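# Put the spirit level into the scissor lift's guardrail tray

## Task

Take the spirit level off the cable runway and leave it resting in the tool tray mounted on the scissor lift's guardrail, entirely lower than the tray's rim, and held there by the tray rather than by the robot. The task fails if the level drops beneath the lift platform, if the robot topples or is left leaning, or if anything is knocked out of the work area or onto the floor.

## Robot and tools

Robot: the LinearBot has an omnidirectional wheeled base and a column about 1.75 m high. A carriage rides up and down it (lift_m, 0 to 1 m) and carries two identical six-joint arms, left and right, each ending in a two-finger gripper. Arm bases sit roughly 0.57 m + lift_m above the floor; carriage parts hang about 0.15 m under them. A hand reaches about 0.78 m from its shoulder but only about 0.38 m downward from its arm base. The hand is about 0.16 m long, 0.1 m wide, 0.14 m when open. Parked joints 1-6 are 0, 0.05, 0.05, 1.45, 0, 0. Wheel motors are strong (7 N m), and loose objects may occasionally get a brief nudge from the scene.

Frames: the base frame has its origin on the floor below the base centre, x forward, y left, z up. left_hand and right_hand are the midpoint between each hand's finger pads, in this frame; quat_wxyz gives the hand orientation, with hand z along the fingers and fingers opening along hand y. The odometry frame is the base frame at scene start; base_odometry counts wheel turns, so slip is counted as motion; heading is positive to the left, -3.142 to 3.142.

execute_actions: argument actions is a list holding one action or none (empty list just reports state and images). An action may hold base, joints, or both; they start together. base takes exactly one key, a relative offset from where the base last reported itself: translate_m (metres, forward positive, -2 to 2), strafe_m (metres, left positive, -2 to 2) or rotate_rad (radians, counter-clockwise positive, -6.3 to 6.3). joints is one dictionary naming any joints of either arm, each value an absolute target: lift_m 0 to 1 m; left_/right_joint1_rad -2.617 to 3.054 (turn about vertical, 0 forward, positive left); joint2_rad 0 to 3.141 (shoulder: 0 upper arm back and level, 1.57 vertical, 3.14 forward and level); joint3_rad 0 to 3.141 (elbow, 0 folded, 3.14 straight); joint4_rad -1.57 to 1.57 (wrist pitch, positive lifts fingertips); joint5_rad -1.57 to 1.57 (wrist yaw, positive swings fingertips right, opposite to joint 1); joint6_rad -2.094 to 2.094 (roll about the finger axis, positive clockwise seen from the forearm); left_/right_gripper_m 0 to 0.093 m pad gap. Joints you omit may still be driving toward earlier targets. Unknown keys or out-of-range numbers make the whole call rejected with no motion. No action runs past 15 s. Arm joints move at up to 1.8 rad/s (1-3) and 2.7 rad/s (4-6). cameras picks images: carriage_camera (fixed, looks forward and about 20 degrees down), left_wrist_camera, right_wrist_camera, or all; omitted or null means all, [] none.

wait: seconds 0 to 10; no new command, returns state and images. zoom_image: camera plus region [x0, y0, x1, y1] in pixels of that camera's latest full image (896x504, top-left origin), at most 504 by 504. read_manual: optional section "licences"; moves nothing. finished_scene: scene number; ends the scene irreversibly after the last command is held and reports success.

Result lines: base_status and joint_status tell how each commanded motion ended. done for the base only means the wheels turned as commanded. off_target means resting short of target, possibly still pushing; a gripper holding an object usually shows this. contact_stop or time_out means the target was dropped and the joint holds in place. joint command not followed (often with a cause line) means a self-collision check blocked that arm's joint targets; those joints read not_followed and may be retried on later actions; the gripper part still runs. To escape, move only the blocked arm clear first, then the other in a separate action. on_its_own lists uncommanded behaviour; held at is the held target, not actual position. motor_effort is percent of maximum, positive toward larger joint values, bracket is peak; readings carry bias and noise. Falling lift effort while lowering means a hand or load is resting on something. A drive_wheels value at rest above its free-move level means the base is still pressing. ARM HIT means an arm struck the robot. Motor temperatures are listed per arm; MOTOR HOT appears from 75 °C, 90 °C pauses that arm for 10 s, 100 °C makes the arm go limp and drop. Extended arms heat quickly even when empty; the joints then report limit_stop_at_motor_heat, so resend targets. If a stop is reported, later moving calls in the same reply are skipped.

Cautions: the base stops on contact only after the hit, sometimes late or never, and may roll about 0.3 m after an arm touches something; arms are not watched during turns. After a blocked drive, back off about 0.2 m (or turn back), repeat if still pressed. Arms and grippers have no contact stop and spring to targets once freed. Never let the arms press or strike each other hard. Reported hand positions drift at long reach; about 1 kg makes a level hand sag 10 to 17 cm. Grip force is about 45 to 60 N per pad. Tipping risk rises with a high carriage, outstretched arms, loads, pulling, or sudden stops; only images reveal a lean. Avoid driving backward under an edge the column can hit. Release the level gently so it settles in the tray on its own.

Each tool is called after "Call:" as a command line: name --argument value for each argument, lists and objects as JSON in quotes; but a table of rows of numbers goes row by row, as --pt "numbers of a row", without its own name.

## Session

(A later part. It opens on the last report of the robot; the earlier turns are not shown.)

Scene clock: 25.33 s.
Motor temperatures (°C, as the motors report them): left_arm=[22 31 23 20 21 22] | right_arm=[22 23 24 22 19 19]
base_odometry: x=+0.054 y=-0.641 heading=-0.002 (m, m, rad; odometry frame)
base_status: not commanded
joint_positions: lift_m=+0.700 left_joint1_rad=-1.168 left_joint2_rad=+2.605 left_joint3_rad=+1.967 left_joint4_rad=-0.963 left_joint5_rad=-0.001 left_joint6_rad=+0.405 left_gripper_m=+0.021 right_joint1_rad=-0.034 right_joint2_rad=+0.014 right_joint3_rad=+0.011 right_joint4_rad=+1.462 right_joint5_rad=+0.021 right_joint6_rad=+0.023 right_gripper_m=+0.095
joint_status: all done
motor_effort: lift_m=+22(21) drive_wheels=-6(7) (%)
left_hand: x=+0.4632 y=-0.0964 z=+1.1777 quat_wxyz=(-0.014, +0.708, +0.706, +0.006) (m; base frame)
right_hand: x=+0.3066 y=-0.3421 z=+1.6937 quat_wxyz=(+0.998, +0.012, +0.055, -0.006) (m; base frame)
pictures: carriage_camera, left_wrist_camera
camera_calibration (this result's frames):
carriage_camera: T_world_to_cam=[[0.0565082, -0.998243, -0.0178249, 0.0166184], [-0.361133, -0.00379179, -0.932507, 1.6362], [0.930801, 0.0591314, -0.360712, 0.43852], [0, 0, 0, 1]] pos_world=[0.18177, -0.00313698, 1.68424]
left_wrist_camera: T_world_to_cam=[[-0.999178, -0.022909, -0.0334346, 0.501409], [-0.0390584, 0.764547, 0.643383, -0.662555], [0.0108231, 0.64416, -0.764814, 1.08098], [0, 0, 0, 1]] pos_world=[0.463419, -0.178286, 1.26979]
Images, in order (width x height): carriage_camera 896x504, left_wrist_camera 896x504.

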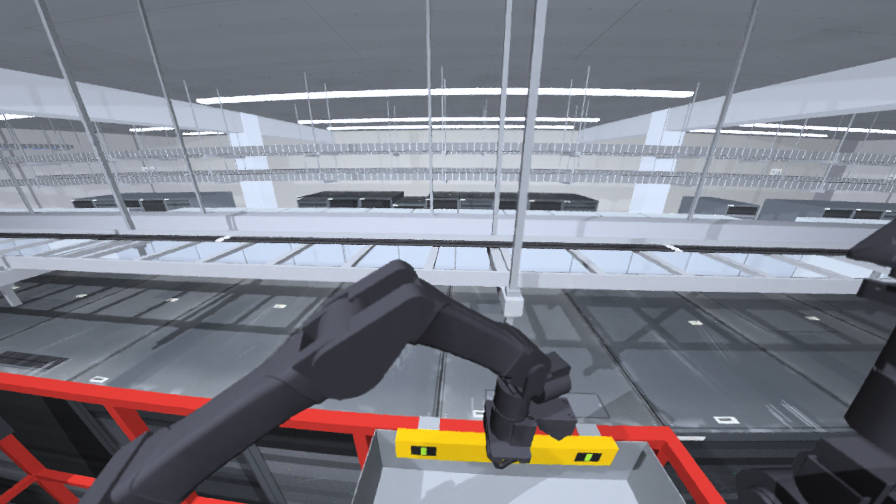

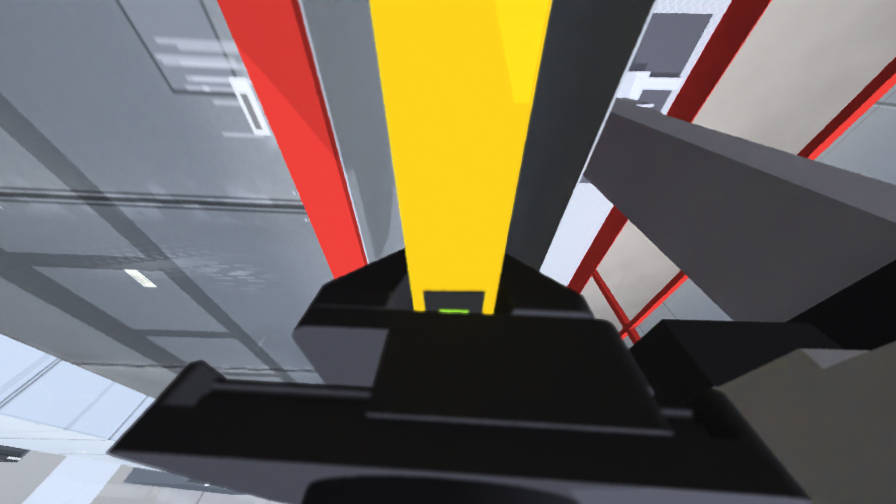

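Call:
execute_actions --actions '[{"joints":{"lift_m":0.57}}]' --cameras '["carriage_camera","left_wrist_camera"]'

Scene clock: 26.63 s.
Motor temperatures (°C, as the motors report them): left_arm=[22 32 23 20 21 22] | right_arm=[22 23 24 22 19 19]
base_odometry: x=+0.054 y=-0.641 heading=-0.002 (m, m, rad; odometry frame)
base_status: not commanded
joint_positions: lift_m=+0.570 left_joint1_rad=-1.168 left_joint2_rad=+2.606 left_joint3_rad=+1.967 left_joint4_rad=-0.964 left_joint5_rad=-0.001 left_joint6_rad=+0.405 left_gripper_m=+0.021 right_joint1_rad=-0.034 right_joint2_rad=+0.014 right_joint3_rad=+0.011 right_joint4_rad=+1.462 right_joint5_rad=+0.021 right_joint6_rad=+0.023 right_gripper_m=+0.095
joint_status: all done
motor_effort: lift_m=+22(22) drive_wheels=+3(3) (%)
left_hand: x=+0.4631 y=-0.0962 z=+1.0476 quat_wxyz=(-0.015, +0.708, +0.706, +0.007) (m; base frame)
right_hand: x=+0.3066 y=-0.3421 z=+1.5637 quat_wxyz=(+0.998, +0.012, +0.055, -0.006) (m; base frame)
pictures: carriage_camera, left_wrist_camera
camera_calibration (this result's frames):
carriage_camera: T_world_to_cam=[[0.0565082, -0.998243, -0.0178249, 0.0143017], [-0.361133, -0.00379179, -0.932507, 1.515], [0.930801, 0.0591314, -0.360712, 0.391637], [0, 0, 0, 1]] pos_world=[0.18177, -0.00313698, 1.55427]
left_wrist_camera: T_world_to_cam=[[-0.999193, -0.022874, -0.0330104, 0.496525], [-0.0387695, 0.76387, 0.644205, -0.580077], [0.0104801, 0.644965, -0.76414, 0.980825], [0, 0, 0, 1]] pos_world=[0.463356, -0.178137, 1.13957]
Images, in order (width x height): carriage_camera 896x504, left_wrist_camera 896x504.

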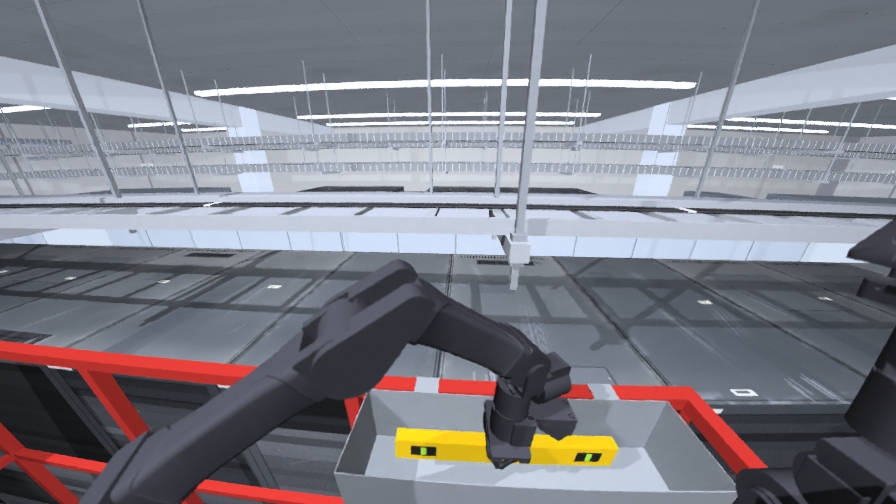

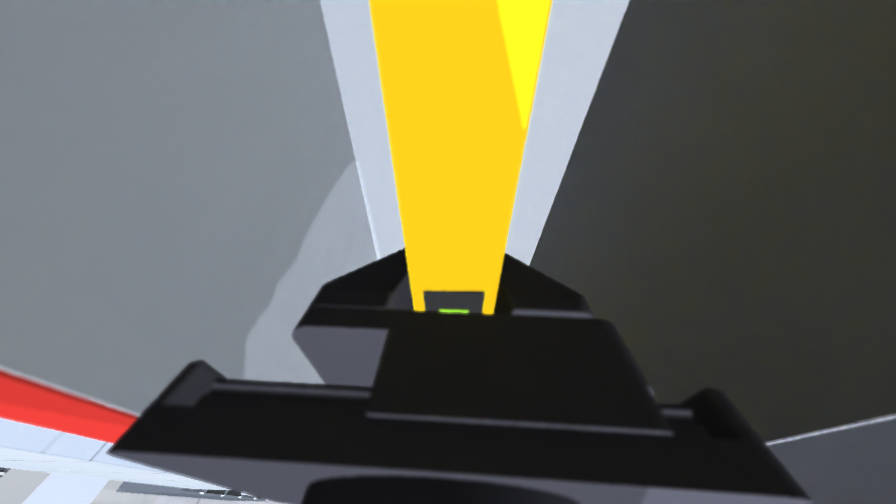

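Call:
execute_actions --actions '[{"joints":{"lift_m":0.525}}]' --cameras '["left_wrist_camera"]'

Call:
execute_actions --actions '[{"joints":{"left_gripper_m":0.055}}]' --cameras '["left_wrist_camera"]'

Call:
execute_actions --actions '[{"joints":{"lift_m":0.72}}]' --cameras '["carriage_camera","left_wrist_camera"]'

Scene clock: 27.60 s.
Motor temperatures (°C, as the motors report them): left_arm=[22 32 23 20 21 22] | right_arm=[22 23 24 22 19 19]
base_odometry: x=+0.054 y=-0.641 heading=-0.002 (m, m, rad; odometry frame)
base_status: not commanded
joint_positions: lift_m=+0.525 left_joint1_rad=-1.168 left_joint2_rad=+2.608 left_joint3_rad=+1.967 left_joint4_rad=-0.964 left_joint5_rad=-0.001 left_joint6_rad=+0.405 left_gripper_m=+0.021 right_joint1_rad=-0.034 right_joint2_rad=+0.014 right_joint3_rad=+0.011 right_joint4_rad=+1.462 right_joint5_rad=+0.021 right_joint6_rad=+0.023 right_gripper_m=+0.095
joint_status: all done
motor_effort: lift_m=+22(23) drive_wheels=-6(3) (%)
left_hand: x=+0.4629 y=-0.0956 z=+1.0015 quat_wxyz=(-0.016, +0.708, +0.706, +0.007) (m; base frame)
right_hand: x=+0.3066 y=-0.3421 z=+1.5187 quat_wxyz=(+0.998, +0.012, +0.055, -0.006) (m; base frame)
pictures: left_wrist_camera
camera_calibration (this result's frames):
left_wrist_camera: T_world_to_cam=[[-0.999227, -0.0227941, -0.0320204, 0.493823], [-0.0380941, 0.762285, 0.64612, -0.553197], [0.00968094, 0.64684, -0.762564, 0.94426], [0, 0, 0, 1]] pos_world=[0.463227, -0.177836, 1.0933]
Images, in order (width x height): left_wrist_camera 896x504.

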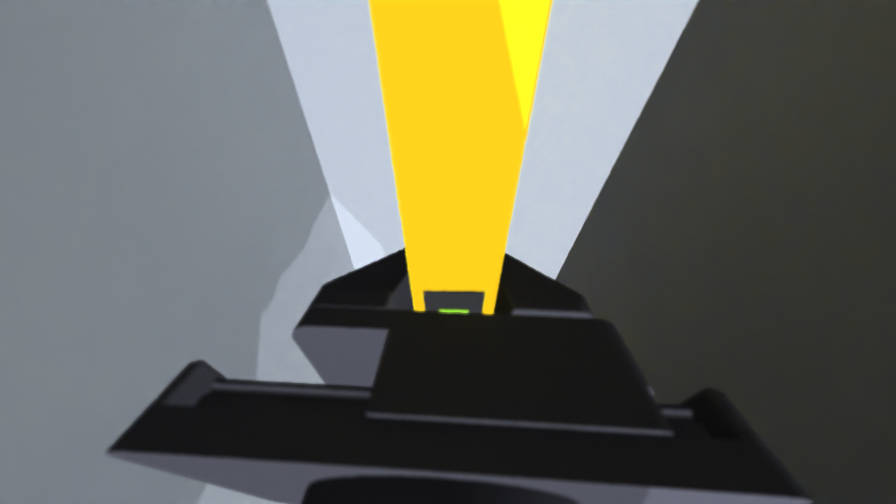

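Scene clock: 28.20 s.
Motor temperatures (°C, as the motors report them): left_arm=[22 33 23 20 21 22] | right_arm=[22 23 25 22 19 19]
base_odometry: x=+0.054 y=-0.641 heading=-0.002 (m, m, rad; odometry frame)
base_status: not commanded
joint_positions: lift_m=+0.525 left_joint1_rad=-1.168 left_joint2_rad=+2.605 left_joint3_rad=+1.967 left_joint4_rad=-0.964 left_joint5_rad=-0.001 left_joint6_rad=+0.405 left_gripper_m=+0.055 right_joint1_rad=-0.034 right_joint2_rad=+0.014 right_joint3_rad=+0.011 right_joint4_rad=+1.462 right_joint5_rad=+0.021 right_joint6_rad=+0.023 right_gripper_m=+0.095
joint_status: all done
motor_effort: lift_m=+22(22) drive_wheels=-6(3) (%)
left_hand: x=+0.4631 y=-0.0961 z=+1.0027 quat_wxyz=(-0.015, +0.708, +0.706, +0.007) (m; base frame)
right_hand: x=+0.3066 y=-0.3421 z=+1.5187 quat_wxyz=(+0.998, +0.012, +0.055, -0.006) (m; base frame)
pictures: left_wrist_camera
camera_calibration (this result's frames):
left_wrist_camera: T_world_to_cam=[[-0.999193, -0.022874, -0.0330104, 0.495039], [-0.0387695, 0.76387, 0.644205, -0.55119], [0.0104801, 0.644965, -0.76414, 0.94654], [0, 0, 0, 1]] pos_world=[0.46335, -0.178124, 1.09471]
Images, in order (width x height): left_wrist_camera 896x504.

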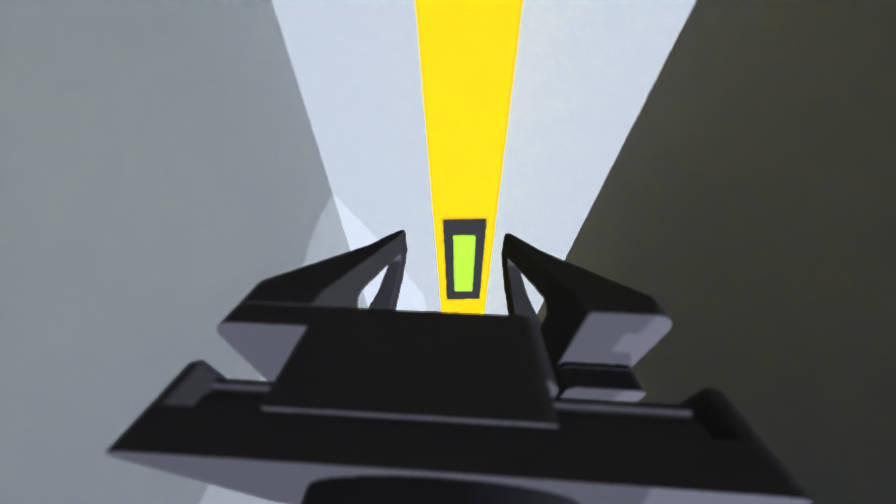

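Scene clock: 29.50 s.
Motor temperatures (°C, as the motors report them): left_arm=[22 33 24 20 21 22] | right_arm=[22 23 25 22 19 19]
base_odometry: x=+0.054 y=-0.641 heading=-0.002 (m, m, rad; odometry frame)
base_status: not commanded
joint_positions: lift_m=+0.720 left_joint1_rad=-1.168 left_joint2_rad=+2.586 left_joint3_rad=+1.967 left_joint4_rad=-0.965 left_joint5_rad=-0.001 left_joint6_rad=+0.405 left_gripper_m=+0.055 right_joint1_rad=-0.034 right_joint2_rad=+0.014 right_joint3_rad=+0.011 right_joint4_rad=+1.462 right_joint5_rad=+0.021 right_joint6_rad=+0.023 right_gripper_m=+0.095
joint_status: all done
motor_effort: lift_m=+24(31) drive_wheels=+3(3) (%)
left_hand: x=+0.4645 y=-0.0996 z=+1.2062 quat_wxyz=(-0.006, +0.708, +0.706, +0.003) (m; base frame)
right_hand: x=+0.3066 y=-0.3421 z=+1.7135 quat_wxyz=(+0.998, +0.012, +0.055, -0.006) (m; base frame)
pictures: carriage_camera, left_wrist_camera
camera_calibration (this result's frames):
carriage_camera: T_world_to_cam=[[0.0565082, -0.998243, -0.0178249, 0.016971], [-0.361133, -0.00379179, -0.932507, 1.65464], [0.930801, 0.0591314, -0.360712, 0.445656], [0, 0, 0, 1]] pos_world=[0.18177, -0.00313698, 1.70402]
left_wrist_camera: T_world_to_cam=[[-0.998936, -0.0238795, -0.0394433, 0.510609], [-0.0434282, 0.774686, 0.630853, -0.660217], [0.0154917, 0.631895, -0.774899, 1.11355], [0, 0, 0, 1]] pos_world=[0.464144, -0.179991, 1.29953]
Images, in order (width x height): carriage_camera 896x504, left_wrist_camera 896x504.

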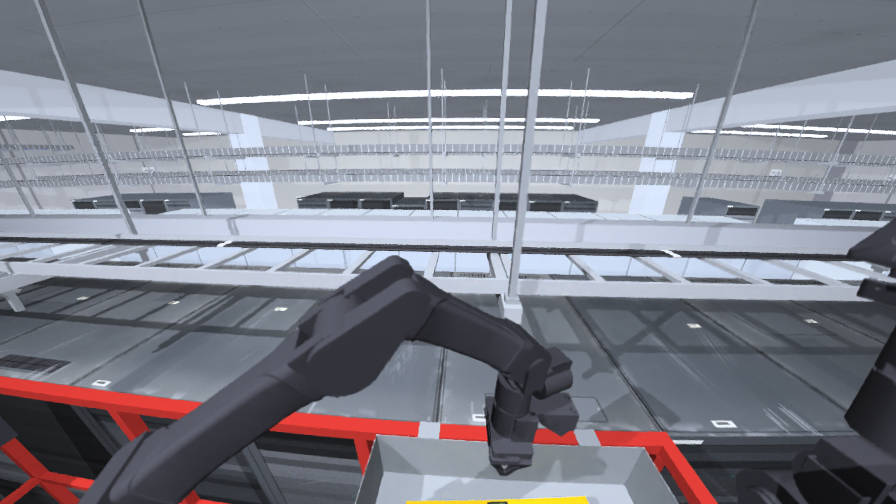

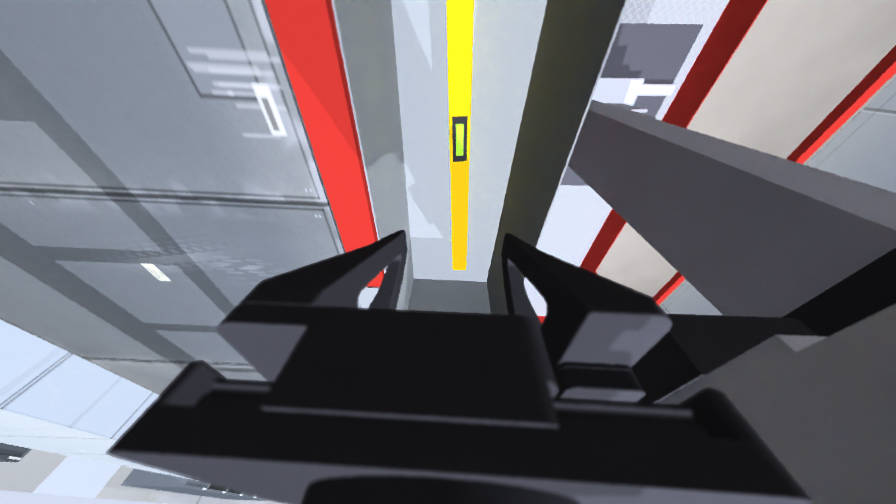

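Call:
finished_scene --scene 2

The scene is finished: the task was done.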